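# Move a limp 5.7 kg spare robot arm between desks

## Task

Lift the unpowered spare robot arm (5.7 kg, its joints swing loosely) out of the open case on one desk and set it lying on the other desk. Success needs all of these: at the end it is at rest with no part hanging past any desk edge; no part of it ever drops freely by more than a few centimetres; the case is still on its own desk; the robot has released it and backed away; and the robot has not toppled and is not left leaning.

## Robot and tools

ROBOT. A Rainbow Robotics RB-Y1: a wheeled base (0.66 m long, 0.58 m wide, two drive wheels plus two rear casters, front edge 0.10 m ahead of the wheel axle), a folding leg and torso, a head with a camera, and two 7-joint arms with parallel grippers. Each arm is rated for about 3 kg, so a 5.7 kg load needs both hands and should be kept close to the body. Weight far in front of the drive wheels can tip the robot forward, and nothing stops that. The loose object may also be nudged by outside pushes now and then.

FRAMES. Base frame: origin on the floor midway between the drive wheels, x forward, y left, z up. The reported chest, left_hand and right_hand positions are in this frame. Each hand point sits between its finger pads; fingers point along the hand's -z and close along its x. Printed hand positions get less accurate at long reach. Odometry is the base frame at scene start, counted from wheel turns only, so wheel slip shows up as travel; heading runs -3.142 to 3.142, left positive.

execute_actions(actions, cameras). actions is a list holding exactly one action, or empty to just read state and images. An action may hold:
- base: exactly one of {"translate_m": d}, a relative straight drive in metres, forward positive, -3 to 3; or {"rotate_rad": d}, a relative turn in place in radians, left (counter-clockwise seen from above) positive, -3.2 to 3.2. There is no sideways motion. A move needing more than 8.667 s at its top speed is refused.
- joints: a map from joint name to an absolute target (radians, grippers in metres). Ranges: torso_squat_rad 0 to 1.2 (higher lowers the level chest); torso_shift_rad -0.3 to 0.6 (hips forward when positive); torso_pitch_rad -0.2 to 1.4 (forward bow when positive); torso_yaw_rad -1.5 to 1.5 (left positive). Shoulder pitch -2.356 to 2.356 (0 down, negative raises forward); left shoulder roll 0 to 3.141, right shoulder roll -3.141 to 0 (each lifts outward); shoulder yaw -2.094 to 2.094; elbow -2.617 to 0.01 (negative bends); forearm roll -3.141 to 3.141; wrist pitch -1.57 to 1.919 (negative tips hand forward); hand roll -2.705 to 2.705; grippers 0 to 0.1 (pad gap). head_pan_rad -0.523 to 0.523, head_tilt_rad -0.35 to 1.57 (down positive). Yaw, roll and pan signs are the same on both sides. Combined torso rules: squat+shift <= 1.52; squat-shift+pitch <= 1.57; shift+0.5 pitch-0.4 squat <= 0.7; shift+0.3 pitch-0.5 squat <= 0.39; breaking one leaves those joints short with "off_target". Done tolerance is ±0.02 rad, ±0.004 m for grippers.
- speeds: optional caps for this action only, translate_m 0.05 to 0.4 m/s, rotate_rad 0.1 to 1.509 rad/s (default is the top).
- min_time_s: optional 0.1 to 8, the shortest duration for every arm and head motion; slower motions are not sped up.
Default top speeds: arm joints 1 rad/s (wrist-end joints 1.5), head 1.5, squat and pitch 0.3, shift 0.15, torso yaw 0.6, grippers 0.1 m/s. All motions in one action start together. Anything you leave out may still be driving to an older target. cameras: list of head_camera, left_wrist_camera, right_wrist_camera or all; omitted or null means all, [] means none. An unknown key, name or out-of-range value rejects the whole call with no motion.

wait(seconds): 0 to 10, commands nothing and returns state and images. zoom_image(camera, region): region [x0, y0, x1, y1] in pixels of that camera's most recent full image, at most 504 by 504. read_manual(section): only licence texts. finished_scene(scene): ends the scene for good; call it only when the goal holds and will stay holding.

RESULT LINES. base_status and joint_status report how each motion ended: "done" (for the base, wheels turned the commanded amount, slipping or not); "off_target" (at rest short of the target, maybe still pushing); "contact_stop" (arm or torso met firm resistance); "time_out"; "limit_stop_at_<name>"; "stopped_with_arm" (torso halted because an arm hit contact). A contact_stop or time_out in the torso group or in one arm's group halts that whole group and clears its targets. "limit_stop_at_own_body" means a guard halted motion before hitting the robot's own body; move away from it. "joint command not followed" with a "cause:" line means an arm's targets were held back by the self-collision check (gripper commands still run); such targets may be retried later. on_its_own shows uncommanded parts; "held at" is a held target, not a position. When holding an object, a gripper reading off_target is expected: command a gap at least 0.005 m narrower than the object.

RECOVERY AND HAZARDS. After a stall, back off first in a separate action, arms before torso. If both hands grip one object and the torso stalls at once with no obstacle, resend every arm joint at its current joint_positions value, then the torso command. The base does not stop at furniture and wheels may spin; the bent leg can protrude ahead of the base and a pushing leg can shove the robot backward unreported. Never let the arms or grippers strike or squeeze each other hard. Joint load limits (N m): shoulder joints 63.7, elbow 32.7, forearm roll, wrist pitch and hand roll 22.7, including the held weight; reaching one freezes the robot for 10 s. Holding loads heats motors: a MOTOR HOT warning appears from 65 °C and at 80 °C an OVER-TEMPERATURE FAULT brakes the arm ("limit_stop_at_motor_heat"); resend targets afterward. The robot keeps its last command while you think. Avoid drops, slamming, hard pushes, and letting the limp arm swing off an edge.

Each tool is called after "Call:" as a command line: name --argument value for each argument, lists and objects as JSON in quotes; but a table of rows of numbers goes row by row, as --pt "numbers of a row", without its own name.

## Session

Call:
execute_actions --actions '[]' --cameras '["head_camera"]'

Scene clock: 0.00 s.
base_odometry: x=+0.000 y=+0.000 heading=+0.000 (m, m, rad; odometry frame)
base_status: not commanded
joint_positions: torso_squat_rad=+0.350 torso_shift_rad=+0.000 torso_pitch_rad=-0.001 torso_yaw_rad=+0.001 left_shoulder_pitch_rad=+0.021 left_shoulder_roll_rad=+0.052 left_shoulder_yaw_rad=-0.008 left_elbow_rad=-0.275 left_forearm_roll_rad=+0.034 left_wrist_pitch_rad=+0.042 left_hand_roll_rad=+0.023 left_gripper_m=+0.101 right_shoulder_pitch_rad=+0.056 right_shoulder_roll_rad=-0.026 right_shoulder_yaw_rad=+0.004 right_elbow_rad=-0.301 right_forearm_roll_rad=-0.009 right_wrist_pitch_rad=-0.038 right_hand_roll_rad=-0.018 right_gripper_m=+0.100 head_pan_rad=+0.000 head_tilt_rad=+0.400
joint_status: not commanded
chest: x=-0.2285 y=-0.0004 z=+1.2474 quat_wxyz=(+1.000, +0.000, -0.001, +0.000) (m; base frame)
left_hand: x=-0.1193 y=+0.2590 z=+0.5713 quat_wxyz=(+0.994, +0.022, -0.107, +0.025) (m; base frame)
right_hand: x=-0.1136 y=-0.2411 z=+0.5734 quat_wxyz=(+0.989, -0.012, -0.143, -0.018) (m; base frame)
pictures: head_camera
Images, in order (width x height): head_camera 896x504.

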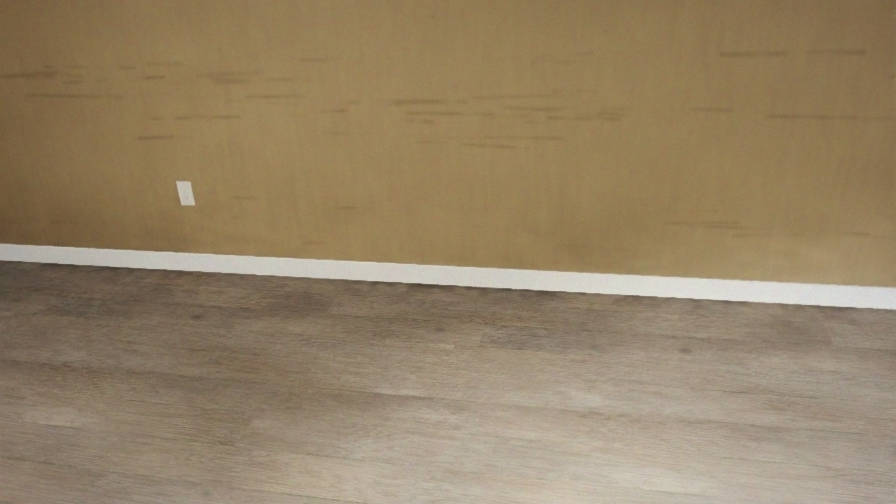

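Call:
execute_actions --actions '[{"joints":{"head_pan_rad":0.52,"head_tilt_rad":0.3}}]' --cameras '["head_camera"]'

Call:
execute_actions --actions '[{"joints":{"head_pan_rad":-0.52}}]' --cameras '["head_camera"]'

Scene clock: 4.83 s.
base_odometry: x=+0.000 y=+0.000 heading=+0.000 (m, m, rad; odometry frame)
base_status: not commanded
joint_positions: torso_squat_rad=+0.350 torso_shift_rad=+0.000 torso_pitch_rad=-0.001 torso_yaw_rad=+0.001 left_shoulder_pitch_rad=+0.021 left_shoulder_roll_rad=+0.052 left_shoulder_yaw_rad=-0.008 left_elbow_rad=-0.275 left_forearm_roll_rad=+0.034 left_wrist_pitch_rad=+0.042 left_hand_roll_rad=+0.023 left_gripper_m=+0.101 right_shoulder_pitch_rad=+0.056 right_shoulder_roll_rad=-0.026 right_shoulder_yaw_rad=+0.004 right_elbow_rad=-0.301 right_forearm_roll_rad=-0.009 right_wrist_pitch_rad=-0.038 right_hand_roll_rad=-0.018 right_gripper_m=+0.100 head_pan_rad=+0.520 head_tilt_rad=+0.300
joint_status: all done
chest: x=-0.2285 y=-0.0004 z=+1.2474 quat_wxyz=(+1.000, +0.000, -0.001, +0.000) (m; base frame)
left_hand: x=-0.1193 y=+0.2590 z=+0.5713 quat_wxyz=(+0.994, +0.022, -0.107, +0.025) (m; base frame)
right_hand: x=-0.1136 y=-0.2411 z=+0.5734 quat_wxyz=(+0.989, -0.012, -0.143, -0.018) (m; base frame)
pictures: head_camera
Images, in order (width x height): head_camera 896x504.

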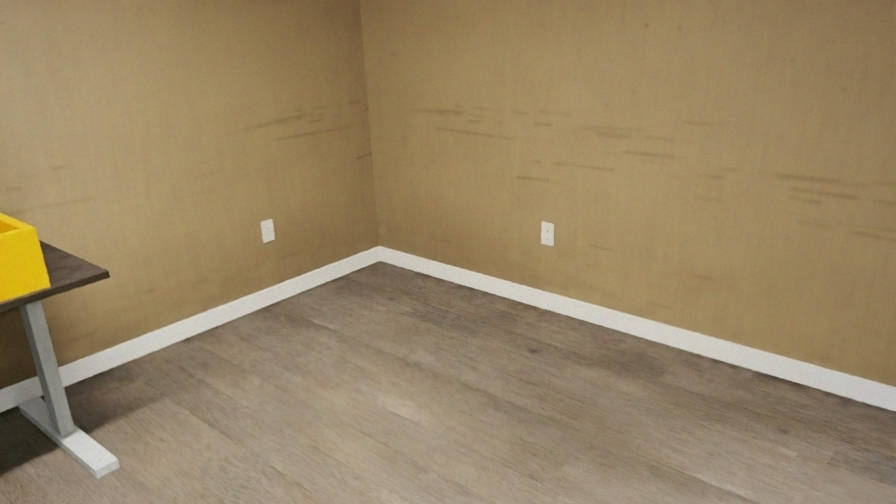

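Scene clock: 6.20 s.
base_odometry: x=+0.000 y=+0.000 heading=+0.000 (m, m, rad; odometry frame)
base_status: not commanded
joint_positions: torso_squat_rad=+0.350 torso_shift_rad=+0.000 torso_pitch_rad=-0.001 torso_yaw_rad=+0.001 left_shoulder_pitch_rad=+0.021 left_shoulder_roll_rad=+0.052 left_shoulder_yaw_rad=-0.008 left_elbow_rad=-0.275 left_forearm_roll_rad=+0.034 left_wrist_pitch_rad=+0.042 left_hand_roll_rad=+0.023 left_gripper_m=+0.101 right_shoulder_pitch_rad=+0.056 right_shoulder_roll_rad=-0.026 right_shoulder_yaw_rad=+0.004 right_elbow_rad=-0.301 right_forearm_roll_rad=-0.009 right_wrist_pitch_rad=-0.038 right_hand_roll_rad=-0.018 right_gripper_m=+0.100 head_pan_rad=-0.520 head_tilt_rad=+0.300
joint_status: all done
chest: x=-0.2285 y=-0.0004 z=+1.2474 quat_wxyz=(+1.000, +0.000, -0.001, +0.000) (m; base frame)
left_hand: x=-0.1193 y=+0.2590 z=+0.5713 quat_wxyz=(+0.994, +0.022, -0.107, +0.025) (m; base frame)
right_hand: x=-0.1136 y=-0.2411 z=+0.5734 quat_wxyz=(+0.989, -0.012, -0.143, -0.018) (m; base frame)
pictures: head_camera
Images, in order (width x height): head_camera 896x504.

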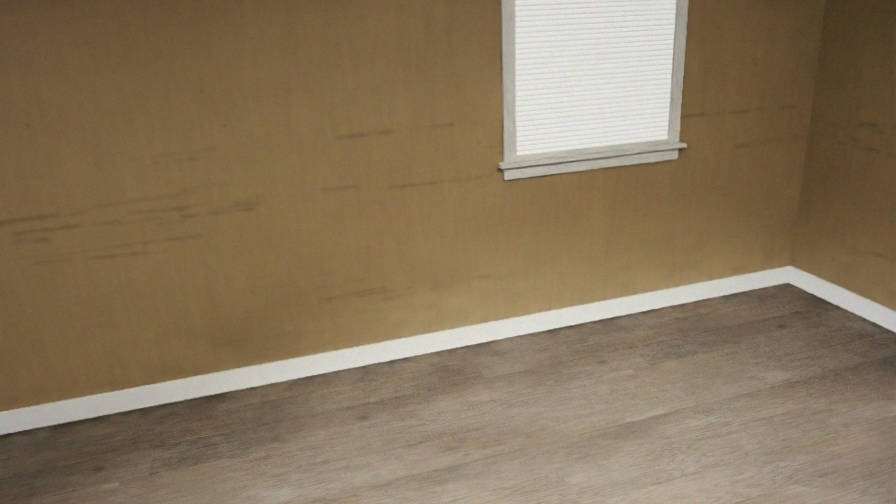

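Call:
execute_actions --actions '[{"base":{"rotate_rad":1.4},"joints":{"head_pan_rad":0,"head_tilt_rad":0.45,"torso_squat_rad":0}}]' --cameras '["head_camera"]'

Scene clock: 14.70 s.
base_odometry: x=+0.000 y=+0.000 heading=+1.399 (m, m, rad; odometry frame)
base_status: done
joint_positions: torso_squat_rad=+0.000 torso_shift_rad=+0.000 torso_pitch_rad=-0.001 torso_yaw_rad=+0.001 left_shoulder_pitch_rad=+0.021 left_shoulder_roll_rad=+0.052 left_shoulder_yaw_rad=-0.008 left_elbow_rad=-0.275 left_forearm_roll_rad=+0.034 left_wrist_pitch_rad=+0.042 left_hand_roll_rad=+0.023 left_gripper_m=+0.101 right_shoulder_pitch_rad=+0.056 right_shoulder_roll_rad=-0.026 right_shoulder_yaw_rad=+0.004 right_elbow_rad=-0.301 right_forearm_roll_rad=-0.009 right_wrist_pitch_rad=-0.038 right_hand_roll_rad=-0.018 right_gripper_m=+0.100 head_pan_rad=+0.000 head_tilt_rad=+0.450
joint_status: all done
chest: x=-0.2286 y=-0.0004 z=+1.2899 quat_wxyz=(+1.000, +0.000, -0.001, +0.000) (m; base frame)
left_hand: x=-0.1194 y=+0.2590 z=+0.6138 quat_wxyz=(+0.994, +0.022, -0.107, +0.025) (m; base frame)
right_hand: x=-0.1137 y=-0.2411 z=+0.6159 quat_wxyz=(+0.989, -0.012, -0.143, -0.018) (m; base frame)
pictures: head_camera
Images, in order (width x height): head_camera 896x504.

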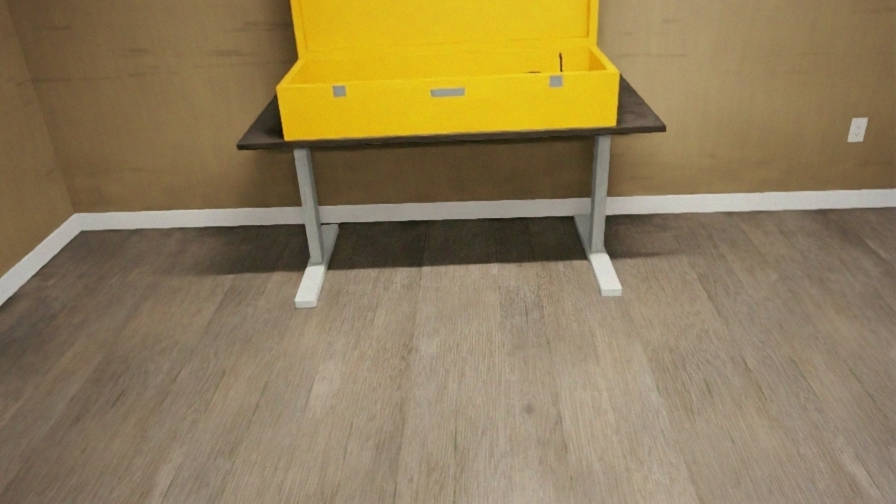

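Call:
execute_actions --actions '[{"base":{"rotate_rad":0.08}}]' --cameras '[]'

Call:
execute_actions --actions '[{"base":{"translate_m":1.85},"joints":{"head_tilt_rad":0.85,"left_shoulder_pitch_rad":-1.331,"left_shoulder_roll_rad":0.670,"left_shoulder_yaw_rad":-0.912,"left_elbow_rad":-1.024,"left_forearm_roll_rad":1.35,"left_wrist_pitch_rad":1.728,"left_hand_roll_rad":0.61,"right_shoulder_pitch_rad":-1.264,"right_shoulder_roll_rad":-0.841,"right_shoulder_yaw_rad":0.979,"right_elbow_rad":-1.579,"right_forearm_roll_rad":-1.482,"right_wrist_pitch_rad":1.710,"right_hand_roll_rad":-1.0},"min_time_s":2.5}]'

Scene clock: 24.47 s.
base_odometry: x=+0.000 y=+0.000 heading=+1.479 (m, m, rad; odometry frame)
base_status: done
joint_positions: torso_squat_rad=+0.000 torso_shift_rad=+0.000 torso_pitch_rad=-0.001 torso_yaw_rad=+0.001 left_shoulder_pitch_rad=+0.021 left_shoulder_roll_rad=+0.052 left_shoulder_yaw_rad=-0.008 left_elbow_rad=-0.275 left_forearm_roll_rad=+0.034 left_wrist_pitch_rad=+0.042 left_hand_roll_rad=+0.023 left_gripper_m=+0.101 right_shoulder_pitch_rad=+0.056 right_shoulder_roll_rad=-0.026 right_shoulder_yaw_rad=+0.004 right_elbow_rad=-0.301 right_forearm_roll_rad=-0.009 right_wrist_pitch_rad=-0.038 right_hand_roll_rad=-0.018 right_gripper_m=+0.100 head_pan_rad=+0.000 head_tilt_rad=+0.450
joint_status: not commanded
chest: x=-0.2286 y=-0.0004 z=+1.2899 quat_wxyz=(+1.000, +0.000, -0.001, +0.000) (m; base frame)
left_hand: x=-0.1194 y=+0.2590 z=+0.6138 quat_wxyz=(+0.994, +0.022, -0.107, +0.025) (m; base frame)
right_hand: x=-0.1136 y=-0.2411 z=+0.6159 quat_wxyz=(+0.989, -0.012, -0.143, -0.018) (m; base frame)
pictures: none
No camera images: the call's "cameras" was empty. Leave "cameras" out to get every camera's image.

Scene clock: 30.37 s.
base_odometry: x=+0.169 y=+1.842 heading=+1.479 (m, m, rad; odometry frame)
base_status: done
joint_positions: torso_squat_rad=+0.000 torso_shift_rad=+0.000 torso_pitch_rad=-0.001 torso_yaw_rad=+0.001 left_shoulder_pitch_rad=-1.331 left_shoulder_roll_rad=+0.670 left_shoulder_yaw_rad=-0.912 left_elbow_rad=-1.024 left_forearm_roll_rad=+1.350 left_wrist_pitch_rad=+1.728 left_hand_roll_rad=+0.610 left_gripper_m=+0.101 right_shoulder_pitch_rad=-1.264 right_shoulder_roll_rad=-0.841 right_shoulder_yaw_rad=+0.979 right_elbow_rad=-1.579 right_forearm_roll_rad=-1.482 right_wrist_pitch_rad=+1.710 right_hand_roll_rad=-1.000 right_gripper_m=+0.100 head_pan_rad=+0.000 head_tilt_rad=+0.850
joint_status: all done
chest: x=-0.2285 y=-0.0004 z=+1.2899 quat_wxyz=(+1.000, +0.000, -0.001, +0.000) (m; base frame)
left_hand: x=+0.2636 y=+0.1750 z=+1.1526 quat_wxyz=(+1.000, +0.000, -0.001, +0.001) (m; base frame)
right_hand: x=+0.1838 y=-0.1449 z=+1.1525 quat_wxyz=(+1.000, +0.001, -0.001, +0.000) (m; base frame)
pictures: head_camera, left_wrist_camera, right_wrist_camera
Images, in order (width x height): head_camera 896x504, left_wrist_camera 644x364, right_wrist_camera 644x364.

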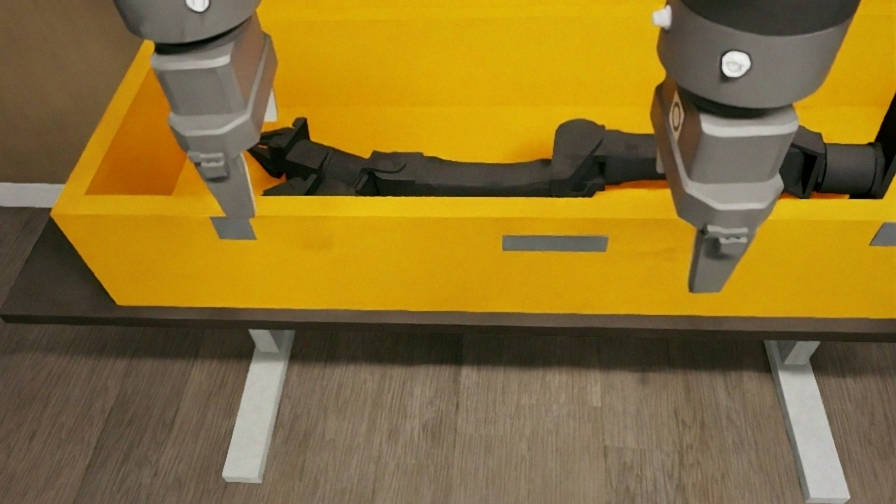

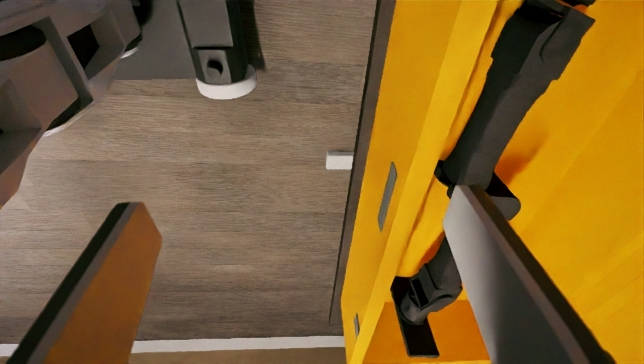

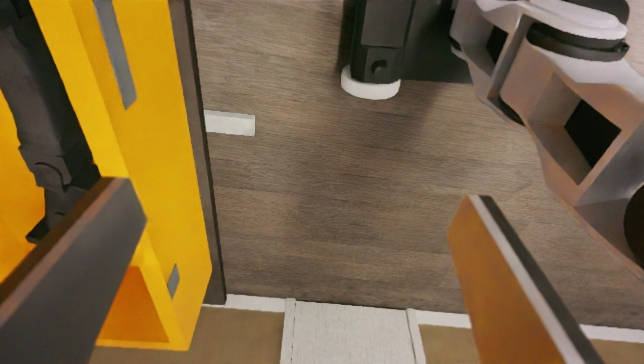

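Call:
execute_actions --actions '[{"base":{"rotate_rad":-0.42}}]' --cameras '[]'

Call:
execute_actions --actions '[{"base":{"translate_m":0.39}}]' --cameras '[]'

Call:
execute_actions --actions '[{"base":{"rotate_rad":0.35},"joints":{"head_tilt_rad":1.15,"torso_squat_rad":0.4}}]'

Scene clock: 41.97 s.
base_odometry: x=+0.169 y=+1.842 heading=+1.060 (m, m, rad; odometry frame)
base_status: done
joint_positions: torso_squat_rad=+0.000 torso_shift_rad=+0.000 torso_pitch_rad=-0.001 torso_yaw_rad=+0.001 left_shoulder_pitch_rad=-1.331 left_shoulder_roll_rad=+0.670 left_shoulder_yaw_rad=-0.912 left_elbow_rad=-1.024 left_forearm_roll_rad=+1.350 left_wrist_pitch_rad=+1.728 left_hand_roll_rad=+0.610 left_gripper_m=+0.101 right_shoulder_pitch_rad=-1.264 right_shoulder_roll_rad=-0.841 right_shoulder_yaw_rad=+0.979 right_elbow_rad=-1.579 right_forearm_roll_rad=-1.482 right_wrist_pitch_rad=+1.710 right_hand_roll_rad=-1.000 right_gripper_m=+0.100 head_pan_rad=+0.000 head_tilt_rad=+0.850
joint_status: not commanded
chest: x=-0.2285 y=-0.0004 z=+1.2899 quat_wxyz=(+1.000, +0.000, -0.001, +0.000) (m; base frame)
left_hand: x=+0.2636 y=+0.1751 z=+1.1526 quat_wxyz=(+1.000, +0.000, -0.001, +0.001) (m; base frame)
right_hand: x=+0.1838 y=-0.1449 z=+1.1525 quat_wxyz=(+1.000, +0.001, -0.001, +0.000) (m; base frame)
pictures: none
No camera images: the call's "cameras" was empty. Leave "cameras" out to get every camera's image.

Scene clock: 44.23 s.
base_odometry: x=+0.360 y=+2.182 heading=+1.060 (m, m, rad; odometry frame)
base_status: done
joint_positions: torso_squat_rad=+0.000 torso_shift_rad=+0.000 torso_pitch_rad=-0.001 torso_yaw_rad=+0.001 left_shoulder_pitch_rad=-1.331 left_shoulder_roll_rad=+0.670 left_shoulder_yaw_rad=-0.912 left_elbow_rad=-1.024 left_forearm_roll_rad=+1.350 left_wrist_pitch_rad=+1.728 left_hand_roll_rad=+0.610 left_gripper_m=+0.101 right_shoulder_pitch_rad=-1.264 right_shoulder_roll_rad=-0.841 right_shoulder_yaw_rad=+0.979 right_elbow_rad=-1.579 right_forearm_roll_rad=-1.482 right_wrist_pitch_rad=+1.710 right_hand_roll_rad=-1.000 right_gripper_m=+0.100 head_pan_rad=+0.000 head_tilt_rad=+0.850
joint_status: not commanded
chest: x=-0.2285 y=-0.0004 z=+1.2899 quat_wxyz=(+1.000, +0.000, -0.001, +0.000) (m; base frame)
left_hand: x=+0.2636 y=+0.1751 z=+1.1526 quat_wxyz=(+1.000, +0.000, -0.001, +0.001) (m; base frame)
right_hand: x=+0.1838 y=-0.1449 z=+1.1525 quat_wxyz=(+1.000, +0.001, -0.001, +0.000) (m; base frame)
pictures: none
No camera images: the call's "cameras" was empty. Leave "cameras" out to get every camera's image.

Scene clock: 46.37 s.
base_odometry: x=+0.360 y=+2.182 heading=+1.409 (m, m, rad; odometry frame)
base_status: done
joint_positions: torso_squat_rad=+0.400 torso_shift_rad=+0.000 torso_pitch_rad=-0.001 torso_yaw_rad=+0.001 left_shoulder_pitch_rad=-1.331 left_shoulder_roll_rad=+0.670 left_shoulder_yaw_rad=-0.912 left_elbow_rad=-1.024 left_forearm_roll_rad=+1.350 left_wrist_pitch_rad=+1.728 left_hand_roll_rad=+0.610 left_gripper_m=+0.101 right_shoulder_pitch_rad=-1.264 right_shoulder_roll_rad=-0.841 right_shoulder_yaw_rad=+0.979 right_elbow_rad=-1.579 right_forearm_roll_rad=-1.482 right_wrist_pitch_rad=+1.710 right_hand_roll_rad=-1.000 right_gripper_m=+0.100 head_pan_rad=+0.000 head_tilt_rad=+1.150
joint_status: all done
chest: x=-0.2286 y=-0.0004 z=+1.2347 quat_wxyz=(+1.000, +0.000, -0.001, +0.000) (m; base frame)
left_hand: x=+0.2635 y=+0.1751 z=+1.0974 quat_wxyz=(+1.000, +0.000, -0.001, +0.001) (m; base frame)
right_hand: x=+0.1838 y=-0.1449 z=+1.0973 quat_wxyz=(+1.000, +0.001, -0.001, +0.000) (m; base frame)
pictures: head_camera, left_wrist_camera, right_wrist_camera
Images, in order (width x height): head_camera 896x504, left_wrist_camera 644x364, right_wrist_camera 644x364.

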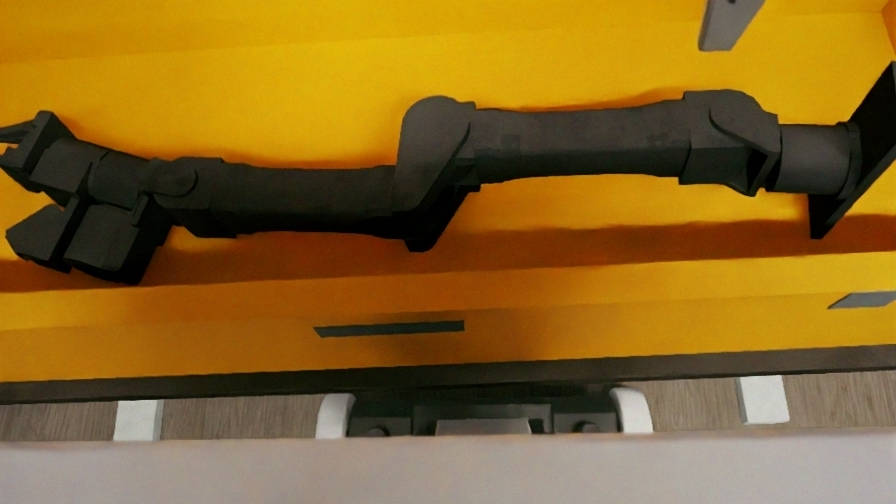

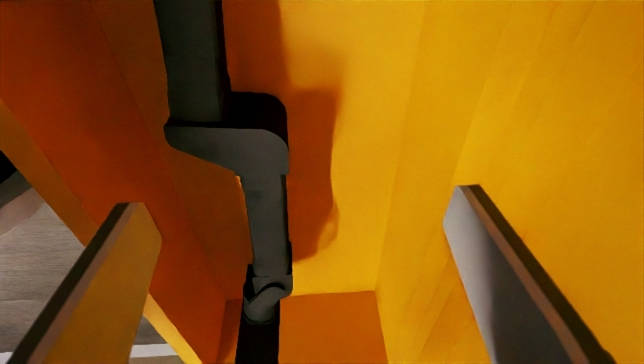

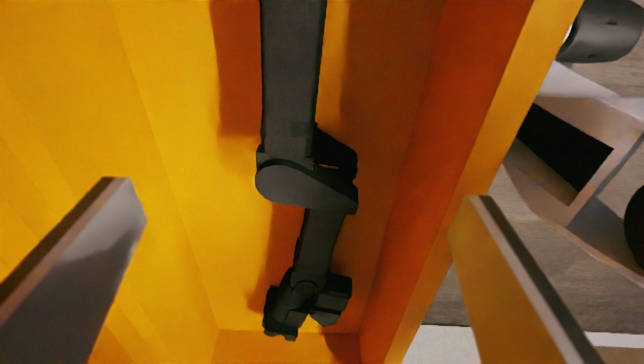

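Call:
execute_actions --actions '[{"base":{"translate_m":-0.035},"joints":{"torso_squat_rad":0.82,"head_tilt_rad":0.9,"left_shoulder_pitch_rad":-1.161,"left_shoulder_roll_rad":0.798,"left_shoulder_yaw_rad":-0.871,"left_elbow_rad":-1.4135,"left_forearm_roll_rad":1.349,"left_wrist_pitch_rad":1.735,"left_hand_roll_rad":0.72,"right_shoulder_pitch_rad":-1.373,"right_shoulder_roll_rad":-0.684,"right_shoulder_yaw_rad":1.023,"right_elbow_rad":-1.1345,"right_forearm_roll_rad":-1.4495,"right_wrist_pitch_rad":1.6825,"right_hand_roll_rad":-0.741}}]'

Scene clock: 70.43 s.
base_odometry: x=+0.354 y=+2.147 heading=+1.410 (m, m, rad; odometry frame)
base_status: done
joint_positions: torso_squat_rad=+0.820 torso_shift_rad=+0.000 torso_pitch_rad=-0.001 torso_yaw_rad=+0.001 left_shoulder_pitch_rad=-1.161 left_shoulder_roll_rad=+0.798 left_shoulder_yaw_rad=-0.871 left_elbow_rad=-1.413 left_forearm_roll_rad=+1.349 left_wrist_pitch_rad=+1.735 left_hand_roll_rad=+0.720 left_gripper_m=+0.101 right_shoulder_pitch_rad=-1.373 right_shoulder_roll_rad=-0.684 right_shoulder_yaw_rad=+1.023 right_elbow_rad=-1.135 right_forearm_roll_rad=-1.450 right_wrist_pitch_rad=+1.683 right_hand_roll_rad=-0.741 right_gripper_m=+0.100 head_pan_rad=+0.000 head_tilt_rad=+0.900
joint_status: all done
chest: x=-0.2285 y=-0.0004 z=+1.0675 quat_wxyz=(+1.000, +0.000, -0.001, +0.000) (m; base frame)
left_hand: x=+0.2145 y=+0.1797 z=+0.9066 quat_wxyz=(+0.999, +0.001, +0.000, -0.042) (m; base frame)
right_hand: x=+0.2479 y=-0.1451 z=+0.9300 quat_wxyz=(+1.000, +0.001, -0.001, +0.000) (m; base frame)
pictures: head_camera, left_wrist_camera, right_wrist_camera
Images, in order (width x height): head_camera 896x504, left_wrist_camera 644x364, right_wrist_camera 644x364.

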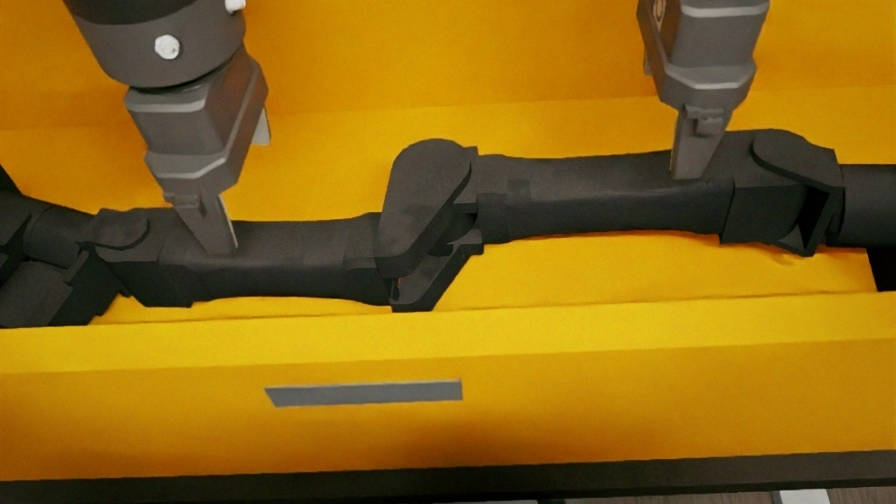

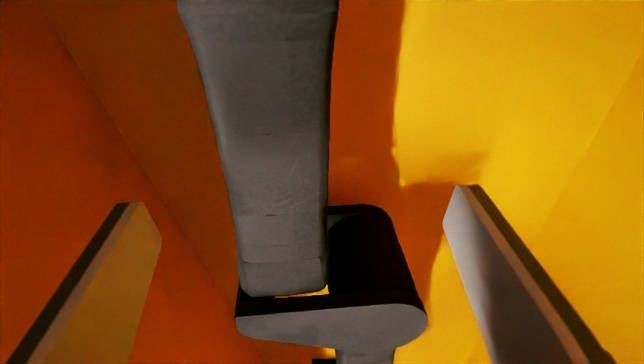

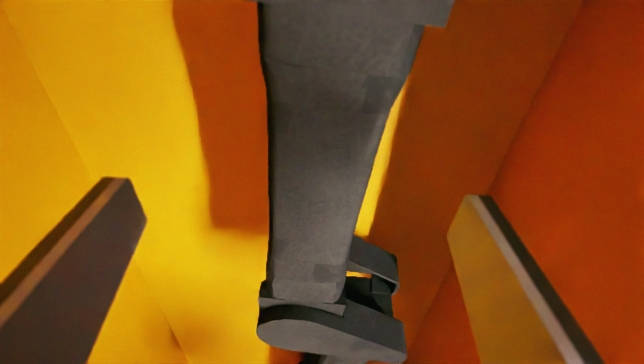

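Call:
execute_actions --actions '[{"base":{"translate_m":-0.013},"joints":{"torso_squat_rad":0.91}}]'

Scene clock: 75.77 s.
base_odometry: x=+0.352 y=+2.134 heading=+1.411 (m, m, rad; odometry frame)
base_status: done
joint_positions: torso_squat_rad=+0.910 torso_shift_rad=+0.000 torso_pitch_rad=-0.001 torso_yaw_rad=+0.001 left_shoulder_pitch_rad=-1.161 left_shoulder_roll_rad=+0.798 left_shoulder_yaw_rad=-0.871 left_elbow_rad=-1.413 left_forearm_roll_rad=+1.349 left_wrist_pitch_rad=+1.735 left_hand_roll_rad=+0.720 left_gripper_m=+0.101 right_shoulder_pitch_rad=-1.373 right_shoulder_roll_rad=-0.684 right_shoulder_yaw_rad=+1.023 right_elbow_rad=-1.135 right_forearm_roll_rad=-1.450 right_wrist_pitch_rad=+1.683 right_hand_roll_rad=-0.741 right_gripper_m=+0.100 head_pan_rad=+0.000 head_tilt_rad=+0.900
joint_status: all done
chest: x=-0.2285 y=-0.0004 z=+1.0195 quat_wxyz=(+1.000, +0.000, -0.001, +0.000) (m; base frame)
left_hand: x=+0.2145 y=+0.1797 z=+0.8587 quat_wxyz=(+0.999, +0.001, +0.000, -0.042) (m; base frame)
right_hand: x=+0.2479 y=-0.1450 z=+0.8822 quat_wxyz=(+1.000, +0.001, -0.001, +0.000) (m; base frame)
pictures: head_camera, left_wrist_camera, right_wrist_camera
Images, in order (width x height): head_camera 896x504, left_wrist_camera 644x364, right_wrist_camera 644x364.

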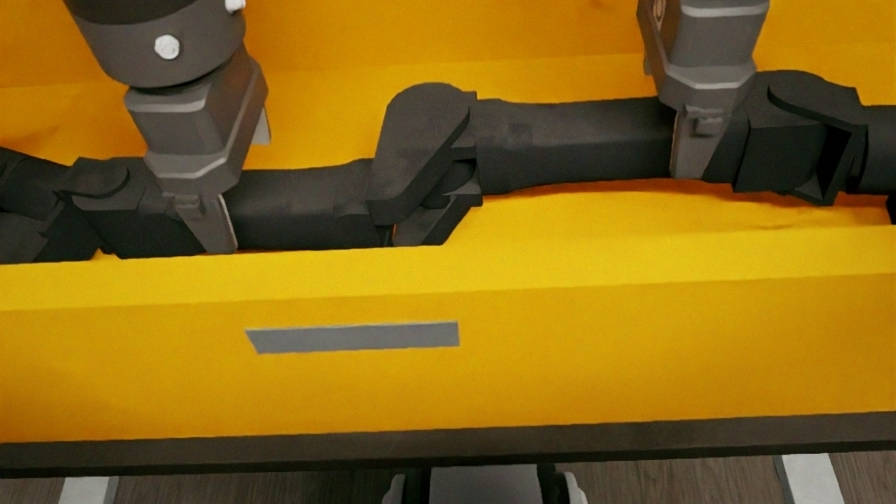

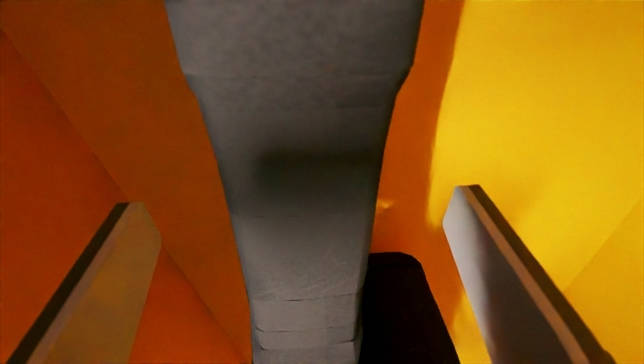

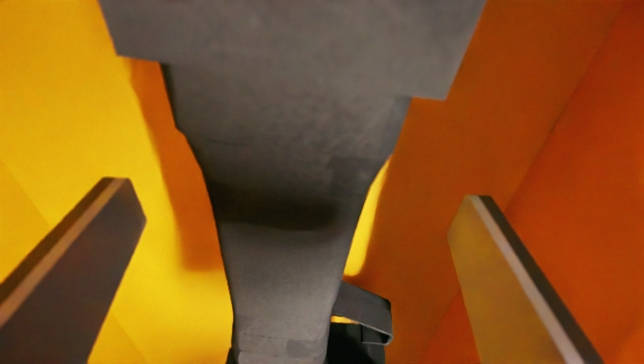

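Call:
execute_actions --actions '[{"joints":{"torso_squat_rad":0.975,"head_tilt_rad":0.75}}]'

Scene clock: 81.60 s.
base_odometry: x=+0.352 y=+2.134 heading=+1.411 (m, m, rad; odometry frame)
base_status: not commanded
joint_positions: torso_squat_rad=+0.975 torso_shift_rad=+0.000 torso_pitch_rad=-0.001 torso_yaw_rad=+0.001 left_shoulder_pitch_rad=-1.161 left_shoulder_roll_rad=+0.798 left_shoulder_yaw_rad=-0.871 left_elbow_rad=-1.413 left_forearm_roll_rad=+1.349 left_wrist_pitch_rad=+1.735 left_hand_roll_rad=+0.720 left_gripper_m=+0.101 right_shoulder_pitch_rad=-1.373 right_shoulder_roll_rad=-0.684 right_shoulder_yaw_rad=+1.023 right_elbow_rad=-1.135 right_forearm_roll_rad=-1.450 right_wrist_pitch_rad=+1.683 right_hand_roll_rad=-0.741 right_gripper_m=+0.100 head_pan_rad=+0.000 head_tilt_rad=+0.750
joint_status: all done
chest: x=-0.2285 y=-0.0004 z=+0.9827 quat_wxyz=(+1.000, +0.000, -0.001, +0.000) (m; base frame)
left_hand: x=+0.2145 y=+0.1797 z=+0.8219 quat_wxyz=(+0.999, +0.001, +0.000, -0.042) (m; base frame)
right_hand: x=+0.2479 y=-0.1450 z=+0.8453 quat_wxyz=(+1.000, +0.001, -0.001, +0.000) (m; base frame)
pictures: head_camera, left_wrist_camera, right_wrist_camera
Images, in order (width x height): head_camera 896x504, left_wrist_camera 644x364, right_wrist_camera 644x364.

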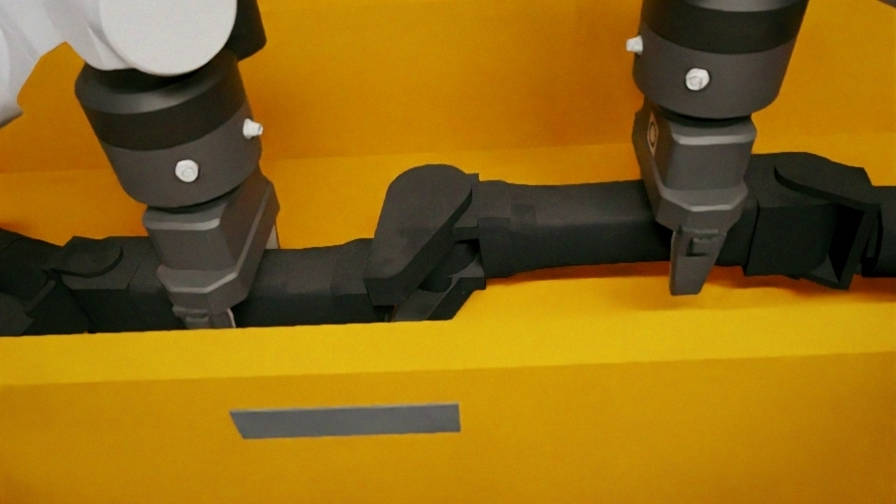

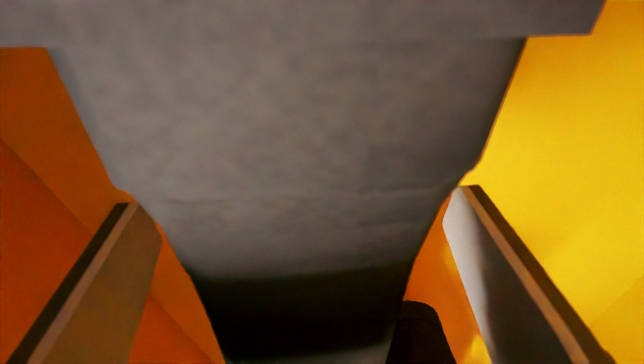

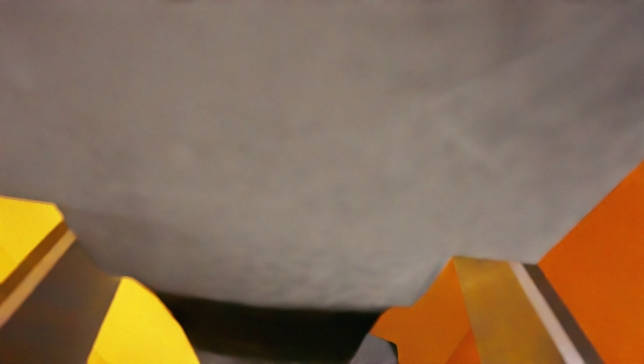

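Call:
execute_actions --actions '[{"joints":{"torso_squat_rad":0.99}}]' --cameras '["left_wrist_camera","right_wrist_camera"]'

Call:
execute_actions --actions '[{"joints":{"left_gripper_m":0.02,"right_gripper_m":0.02}}]' --cameras '[]'

Call:
execute_actions --actions '[{"joints":{"torso_squat_rad":0.92,"head_pan_rad":0.2}}]' --cameras '["head_camera"]'

Scene clock: 87.13 s.
base_odometry: x=+0.352 y=+2.134 heading=+1.411 (m, m, rad; odometry frame)
base_status: not commanded
joint_positions: torso_squat_rad=+0.990 torso_shift_rad=+0.000 torso_pitch_rad=-0.001 torso_yaw_rad=+0.001 left_shoulder_pitch_rad=-1.161 left_shoulder_roll_rad=+0.798 left_shoulder_yaw_rad=-0.871 left_elbow_rad=-1.413 left_forearm_roll_rad=+1.349 left_wrist_pitch_rad=+1.735 left_hand_roll_rad=+0.720 left_gripper_m=+0.101 right_shoulder_pitch_rad=-1.373 right_shoulder_roll_rad=-0.684 right_shoulder_yaw_rad=+1.023 right_elbow_rad=-1.135 right_forearm_roll_rad=-1.450 right_wrist_pitch_rad=+1.683 right_hand_roll_rad=-0.741 right_gripper_m=+0.100 head_pan_rad=+0.000 head_tilt_rad=+0.750
joint_status: all done
chest: x=-0.2285 y=-0.0004 z=+0.9740 quat_wxyz=(+1.000, +0.000, -0.001, +0.000) (m; base frame)
left_hand: x=+0.2145 y=+0.1797 z=+0.8131 quat_wxyz=(+0.999, +0.001, +0.000, -0.042) (m; base frame)
right_hand: x=+0.2479 y=-0.1450 z=+0.8366 quat_wxyz=(+1.000, +0.001, -0.001, +0.000) (m; base frame)
pictures: left_wrist_camera, right_wrist_camera
Images, in order (width x height): left_wrist_camera 644x364, right_wrist_camera 644x364.

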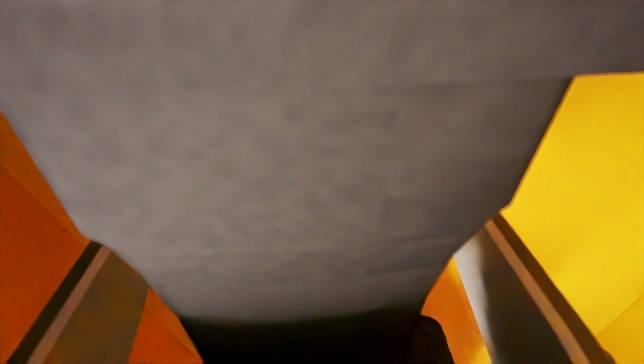

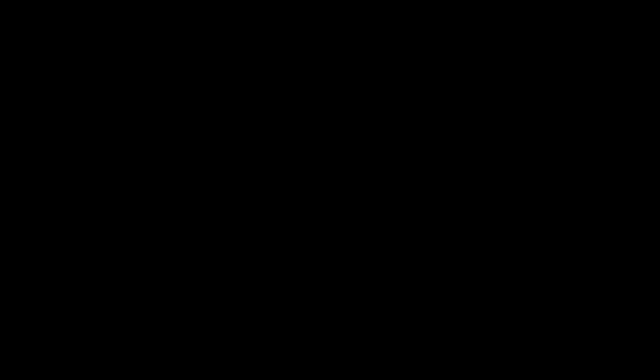

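Scene clock: 88.43 s.
base_odometry: x=+0.352 y=+2.134 heading=+1.411 (m, m, rad; odometry frame)
base_status: not commanded
joint_positions: torso_squat_rad=+0.990 torso_shift_rad=+0.000 torso_pitch_rad=-0.001 torso_yaw_rad=+0.001 left_shoulder_pitch_rad=-1.161 left_shoulder_roll_rad=+0.798 left_shoulder_yaw_rad=-0.871 left_elbow_rad=-1.414 left_forearm_roll_rad=+1.349 left_wrist_pitch_rad=+1.736 left_hand_roll_rad=+0.720 left_gripper_m=+0.056 right_shoulder_pitch_rad=-1.373 right_shoulder_roll_rad=-0.685 right_shoulder_yaw_rad=+1.023 right_elbow_rad=-1.134 right_forearm_roll_rad=-1.449 right_wrist_pitch_rad=+1.682 right_hand_roll_rad=-0.741 right_gripper_m=+0.056 head_pan_rad=+0.000 head_tilt_rad=+0.750
joint_status: left_gripper_m off_target (ended at +0.056, target +0.020); right_gripper_m off_target (ended at +0.056, target +0.020)
chest: x=-0.2285 y=-0.0004 z=+0.9740 quat_wxyz=(+1.000, +0.000, -0.001, +0.000) (m; base frame)
left_hand: x=+0.2143 y=+0.1798 z=+0.8130 quat_wxyz=(+0.999, +0.001, +0.000, -0.042) (m; base frame)
right_hand: x=+0.2482 y=-0.1453 z=+0.8367 quat_wxyz=(+1.000, +0.001, -0.001, +0.000) (m; base frame)
pictures: none
No camera images: the call's "cameras" was empty. Leave "cameras" out to get every camera's image.

Scene clock: 89.40 s.
base_odometry: x=+0.352 y=+2.134 heading=+1.411 (m, m, rad; odometry frame)
base_status: not commanded
joint_positions: torso_squat_rad=+0.920 torso_shift_rad=+0.000 torso_pitch_rad=+0.000 torso_yaw_rad=+0.001 left_shoulder_pitch_rad=-1.158 left_shoulder_roll_rad=+0.797 left_shoulder_yaw_rad=-0.872 left_elbow_rad=-1.414 left_forearm_roll_rad=+1.349 left_wrist_pitch_rad=+1.735 left_hand_roll_rad=+0.720 left_gripper_m=+0.056 right_shoulder_pitch_rad=-1.371 right_shoulder_roll_rad=-0.684 right_shoulder_yaw_rad=+1.024 right_elbow_rad=-1.134 right_forearm_roll_rad=-1.449 right_wrist_pitch_rad=+1.682 right_hand_roll_rad=-0.741 right_gripper_m=+0.055 head_pan_rad=+0.200 head_tilt_rad=+0.750
joint_status: all done
chest: x=-0.2279 y=-0.0004 z=+1.0141 quat_wxyz=(+1.000, +0.000, +0.000, +0.000) (m; base frame)
left_hand: x=+0.2139 y=+0.1799 z=+0.8508 quat_wxyz=(+0.999, +0.001, +0.002, -0.042) (m; base frame)
right_hand: x=+0.2481 y=-0.1455 z=+0.8748 quat_wxyz=(+1.000, +0.000, +0.001, +0.000) (m; base frame)
pictures: head_camera
Images, in order (width x height): head_camera 896x504.

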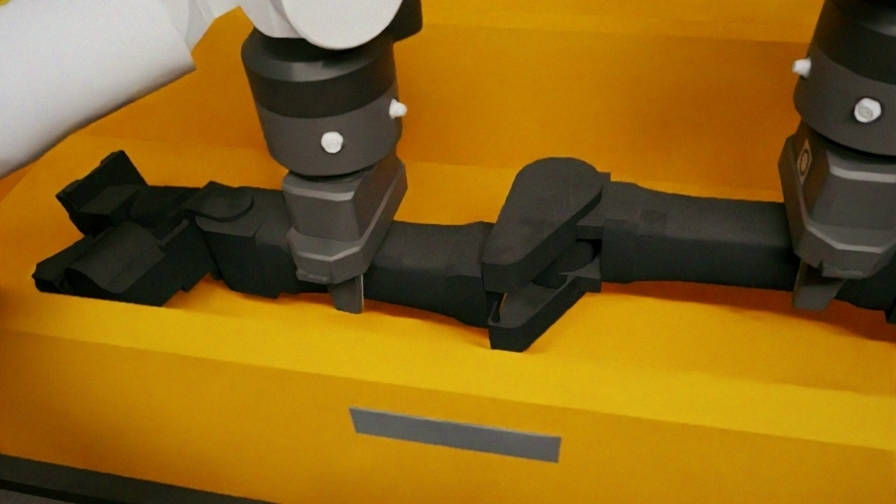

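Call:
execute_actions --actions '[{"joints":{"torso_squat_rad":0.78,"head_pan_rad":0.4}}]' --cameras '["head_camera"]'

Call:
execute_actions --actions '[{"joints":{"torso_squat_rad":0.6}}]' --cameras '["head_camera"]'

Scene clock: 101.30 s.
base_odometry: x=+0.352 y=+2.134 heading=+1.411 (m, m, rad; odometry frame)
base_status: not commanded
joint_positions: torso_squat_rad=+0.780 torso_shift_rad=+0.000 torso_pitch_rad=+0.000 torso_yaw_rad=+0.001 left_shoulder_pitch_rad=-1.157 left_shoulder_roll_rad=+0.797 left_shoulder_yaw_rad=-0.873 left_elbow_rad=-1.414 left_forearm_roll_rad=+1.349 left_wrist_pitch_rad=+1.735 left_hand_roll_rad=+0.720 left_gripper_m=+0.056 right_shoulder_pitch_rad=-1.371 right_shoulder_roll_rad=-0.684 right_shoulder_yaw_rad=+1.024 right_elbow_rad=-1.134 right_forearm_roll_rad=-1.449 right_wrist_pitch_rad=+1.682 right_hand_roll_rad=-0.741 right_gripper_m=+0.055 head_pan_rad=+0.400 head_tilt_rad=+0.750
joint_status: all done
chest: x=-0.2278 y=-0.0004 z=+1.0876 quat_wxyz=(+1.000, +0.000, +0.000, +0.000) (m; base frame)
left_hand: x=+0.2138 y=+0.1799 z=+0.9240 quat_wxyz=(+0.999, +0.001, +0.003, -0.042) (m; base frame)
right_hand: x=+0.2481 y=-0.1455 z=+0.9482 quat_wxyz=(+1.000, +0.000, +0.001, +0.000) (m; base frame)
pictures: head_camera
Images, in order (width x height): head_camera 896x504.

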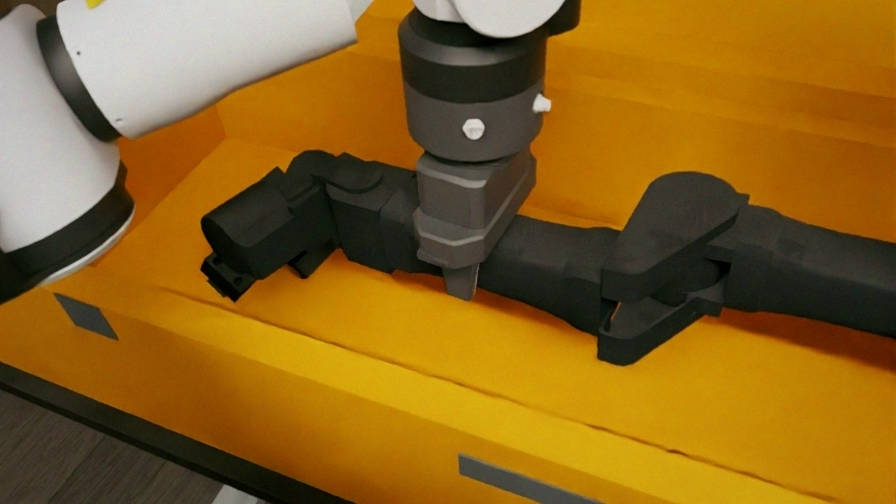

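Scene clock: 102.70 s.
base_odometry: x=+0.352 y=+2.134 heading=+1.411 (m, m, rad; odometry frame)
base_status: not commanded
joint_positions: torso_squat_rad=+0.600 torso_shift_rad=+0.000 torso_pitch_rad=+0.000 torso_yaw_rad=+0.001 left_shoulder_pitch_rad=-1.157 left_shoulder_roll_rad=+0.797 left_shoulder_yaw_rad=-0.873 left_elbow_rad=-1.413 left_forearm_roll_rad=+1.349 left_wrist_pitch_rad=+1.735 left_hand_roll_rad=+0.720 left_gripper_m=+0.056 right_shoulder_pitch_rad=-1.371 right_shoulder_roll_rad=-0.684 right_shoulder_yaw_rad=+1.024 right_elbow_rad=-1.134 right_forearm_roll_rad=-1.449 right_wrist_pitch_rad=+1.682 right_hand_roll_rad=-0.741 right_gripper_m=+0.055 head_pan_rad=+0.400 head_tilt_rad=+0.750
joint_status: all done
chest: x=-0.2277 y=-0.0003 z=+1.1677 quat_wxyz=(+1.000, +0.000, +0.000, +0.000) (m; base frame)
left_hand: x=+0.2137 y=+0.1799 z=+1.0037 quat_wxyz=(+0.999, +0.001, +0.003, -0.042) (m; base frame)
right_hand: x=+0.2481 y=-0.1454 z=+1.0283 quat_wxyz=(+1.000, +0.000, +0.001, +0.000) (m; base frame)
pictures: head_camera
Images, in order (width x height): head_camera 896x504.

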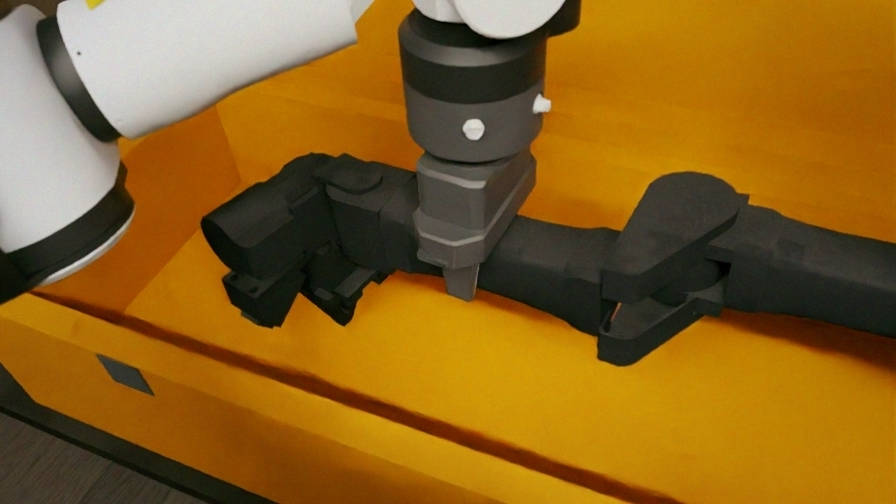

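Call:
execute_actions --actions '[{"joints":{"torso_squat_rad":0,"left_shoulder_pitch_rad":-1.30,"left_shoulder_roll_rad":0.849,"left_shoulder_yaw_rad":-0.850,"left_elbow_rad":-1.4135,"left_forearm_roll_rad":1.467,"left_wrist_pitch_rad":1.843,"left_hand_roll_rad":0.746,"right_shoulder_pitch_rad":-1.509,"right_shoulder_roll_rad":-0.7335,"right_shoulder_yaw_rad":1.017,"right_elbow_rad":-1.1345,"right_forearm_roll_rad":-1.551,"right_wrist_pitch_rad":1.79,"right_hand_roll_rad":-0.758,"head_tilt_rad":0.85},"min_time_s":2.2}]' --cameras '["head_camera"]'

Call:
execute_actions --actions '[{"base":{"translate_m":-0.2},"speeds":{"translate_m":0.12}}]' --cameras '["head_camera"]'

Scene clock: 112.87 s.
base_odometry: x=+0.352 y=+2.134 heading=+1.411 (m, m, rad; odometry frame)
base_status: not commanded
joint_positions: torso_squat_rad=+0.000 torso_shift_rad=+0.000 torso_pitch_rad=+0.001 torso_yaw_rad=+0.001 left_shoulder_pitch_rad=-1.296 left_shoulder_roll_rad=+0.847 left_shoulder_yaw_rad=-0.853 left_elbow_rad=-1.414 left_forearm_roll_rad=+1.467 left_wrist_pitch_rad=+1.843 left_hand_roll_rad=+0.745 left_gripper_m=+0.056 right_shoulder_pitch_rad=-1.507 right_shoulder_roll_rad=-0.733 right_shoulder_yaw_rad=+1.018 right_elbow_rad=-1.133 right_forearm_roll_rad=-1.550 right_wrist_pitch_rad=+1.790 right_hand_roll_rad=-0.758 right_gripper_m=+0.056 head_pan_rad=+0.400 head_tilt_rad=+0.850
joint_status: all done
chest: x=-0.2276 y=-0.0004 z=+1.2899 quat_wxyz=(+1.000, +0.000, +0.000, +0.000) (m; base frame)
left_hand: x=+0.2102 y=+0.1797 z=+1.1952 quat_wxyz=(+0.999, +0.001, +0.004, -0.043) (m; base frame)
right_hand: x=+0.2416 y=-0.1458 z=+1.2197 quat_wxyz=(+1.000, +0.000, +0.001, -0.001) (m; base frame)
pictures: head_camera
Images, in order (width x height): head_camera 896x504.

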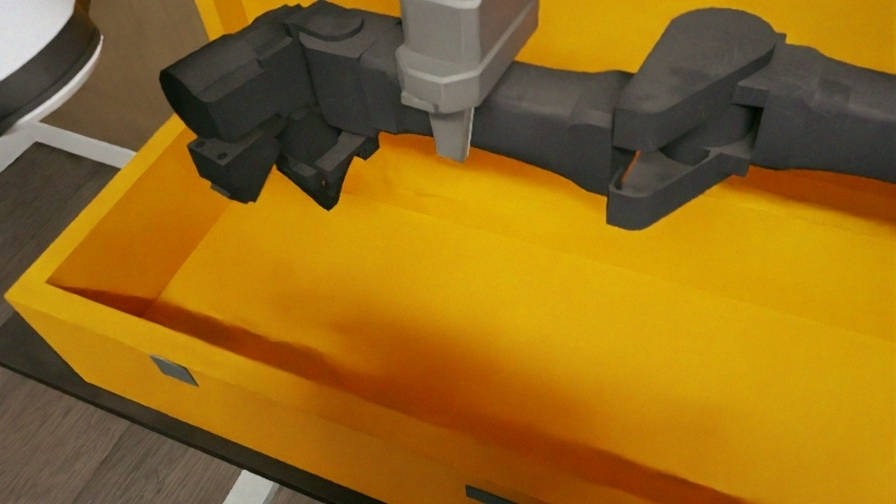

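Scene clock: 115.20 s.
base_odometry: x=+0.320 y=+1.937 heading=+1.412 (m, m, rad; odometry frame)
base_status: done
joint_positions: torso_squat_rad=+0.000 torso_shift_rad=+0.000 torso_pitch_rad=+0.000 torso_yaw_rad=+0.001 left_shoulder_pitch_rad=-1.296 left_shoulder_roll_rad=+0.847 left_shoulder_yaw_rad=-0.853 left_elbow_rad=-1.414 left_forearm_roll_rad=+1.467 left_wrist_pitch_rad=+1.844 left_hand_roll_rad=+0.746 left_gripper_m=+0.056 right_shoulder_pitch_rad=-1.507 right_shoulder_roll_rad=-0.733 right_shoulder_yaw_rad=+1.018 right_elbow_rad=-1.134 right_forearm_roll_rad=-1.550 right_wrist_pitch_rad=+1.790 right_hand_roll_rad=-0.758 right_gripper_m=+0.056 head_pan_rad=+0.400 head_tilt_rad=+0.850
joint_status: not commanded
chest: x=-0.2277 y=-0.0004 z=+1.2899 quat_wxyz=(+1.000, +0.000, +0.000, +0.000) (m; base frame)
left_hand: x=+0.2101 y=+0.1797 z=+1.1954 quat_wxyz=(+0.999, +0.001, +0.004, -0.043) (m; base frame)
right_hand: x=+0.2415 y=-0.1457 z=+1.2199 quat_wxyz=(+1.000, +0.000, +0.001, -0.001) (m; base frame)
pictures: head_camera
Images, in order (width x height): head_camera 896x504.

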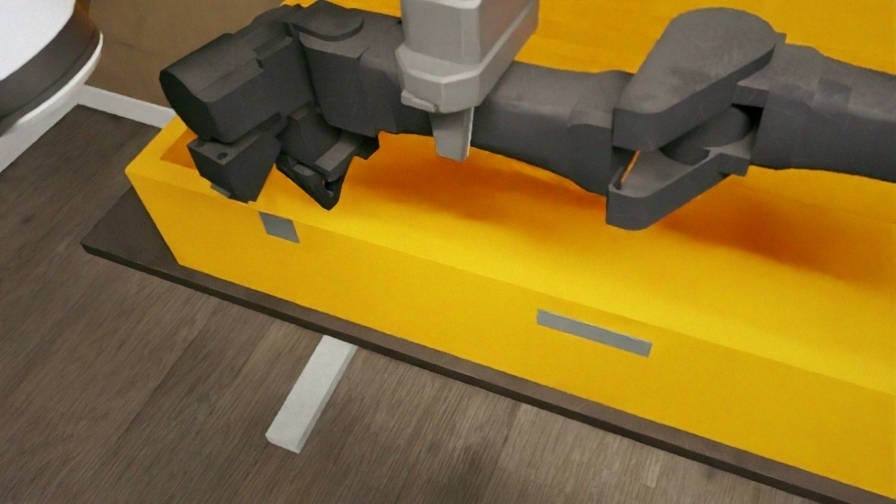

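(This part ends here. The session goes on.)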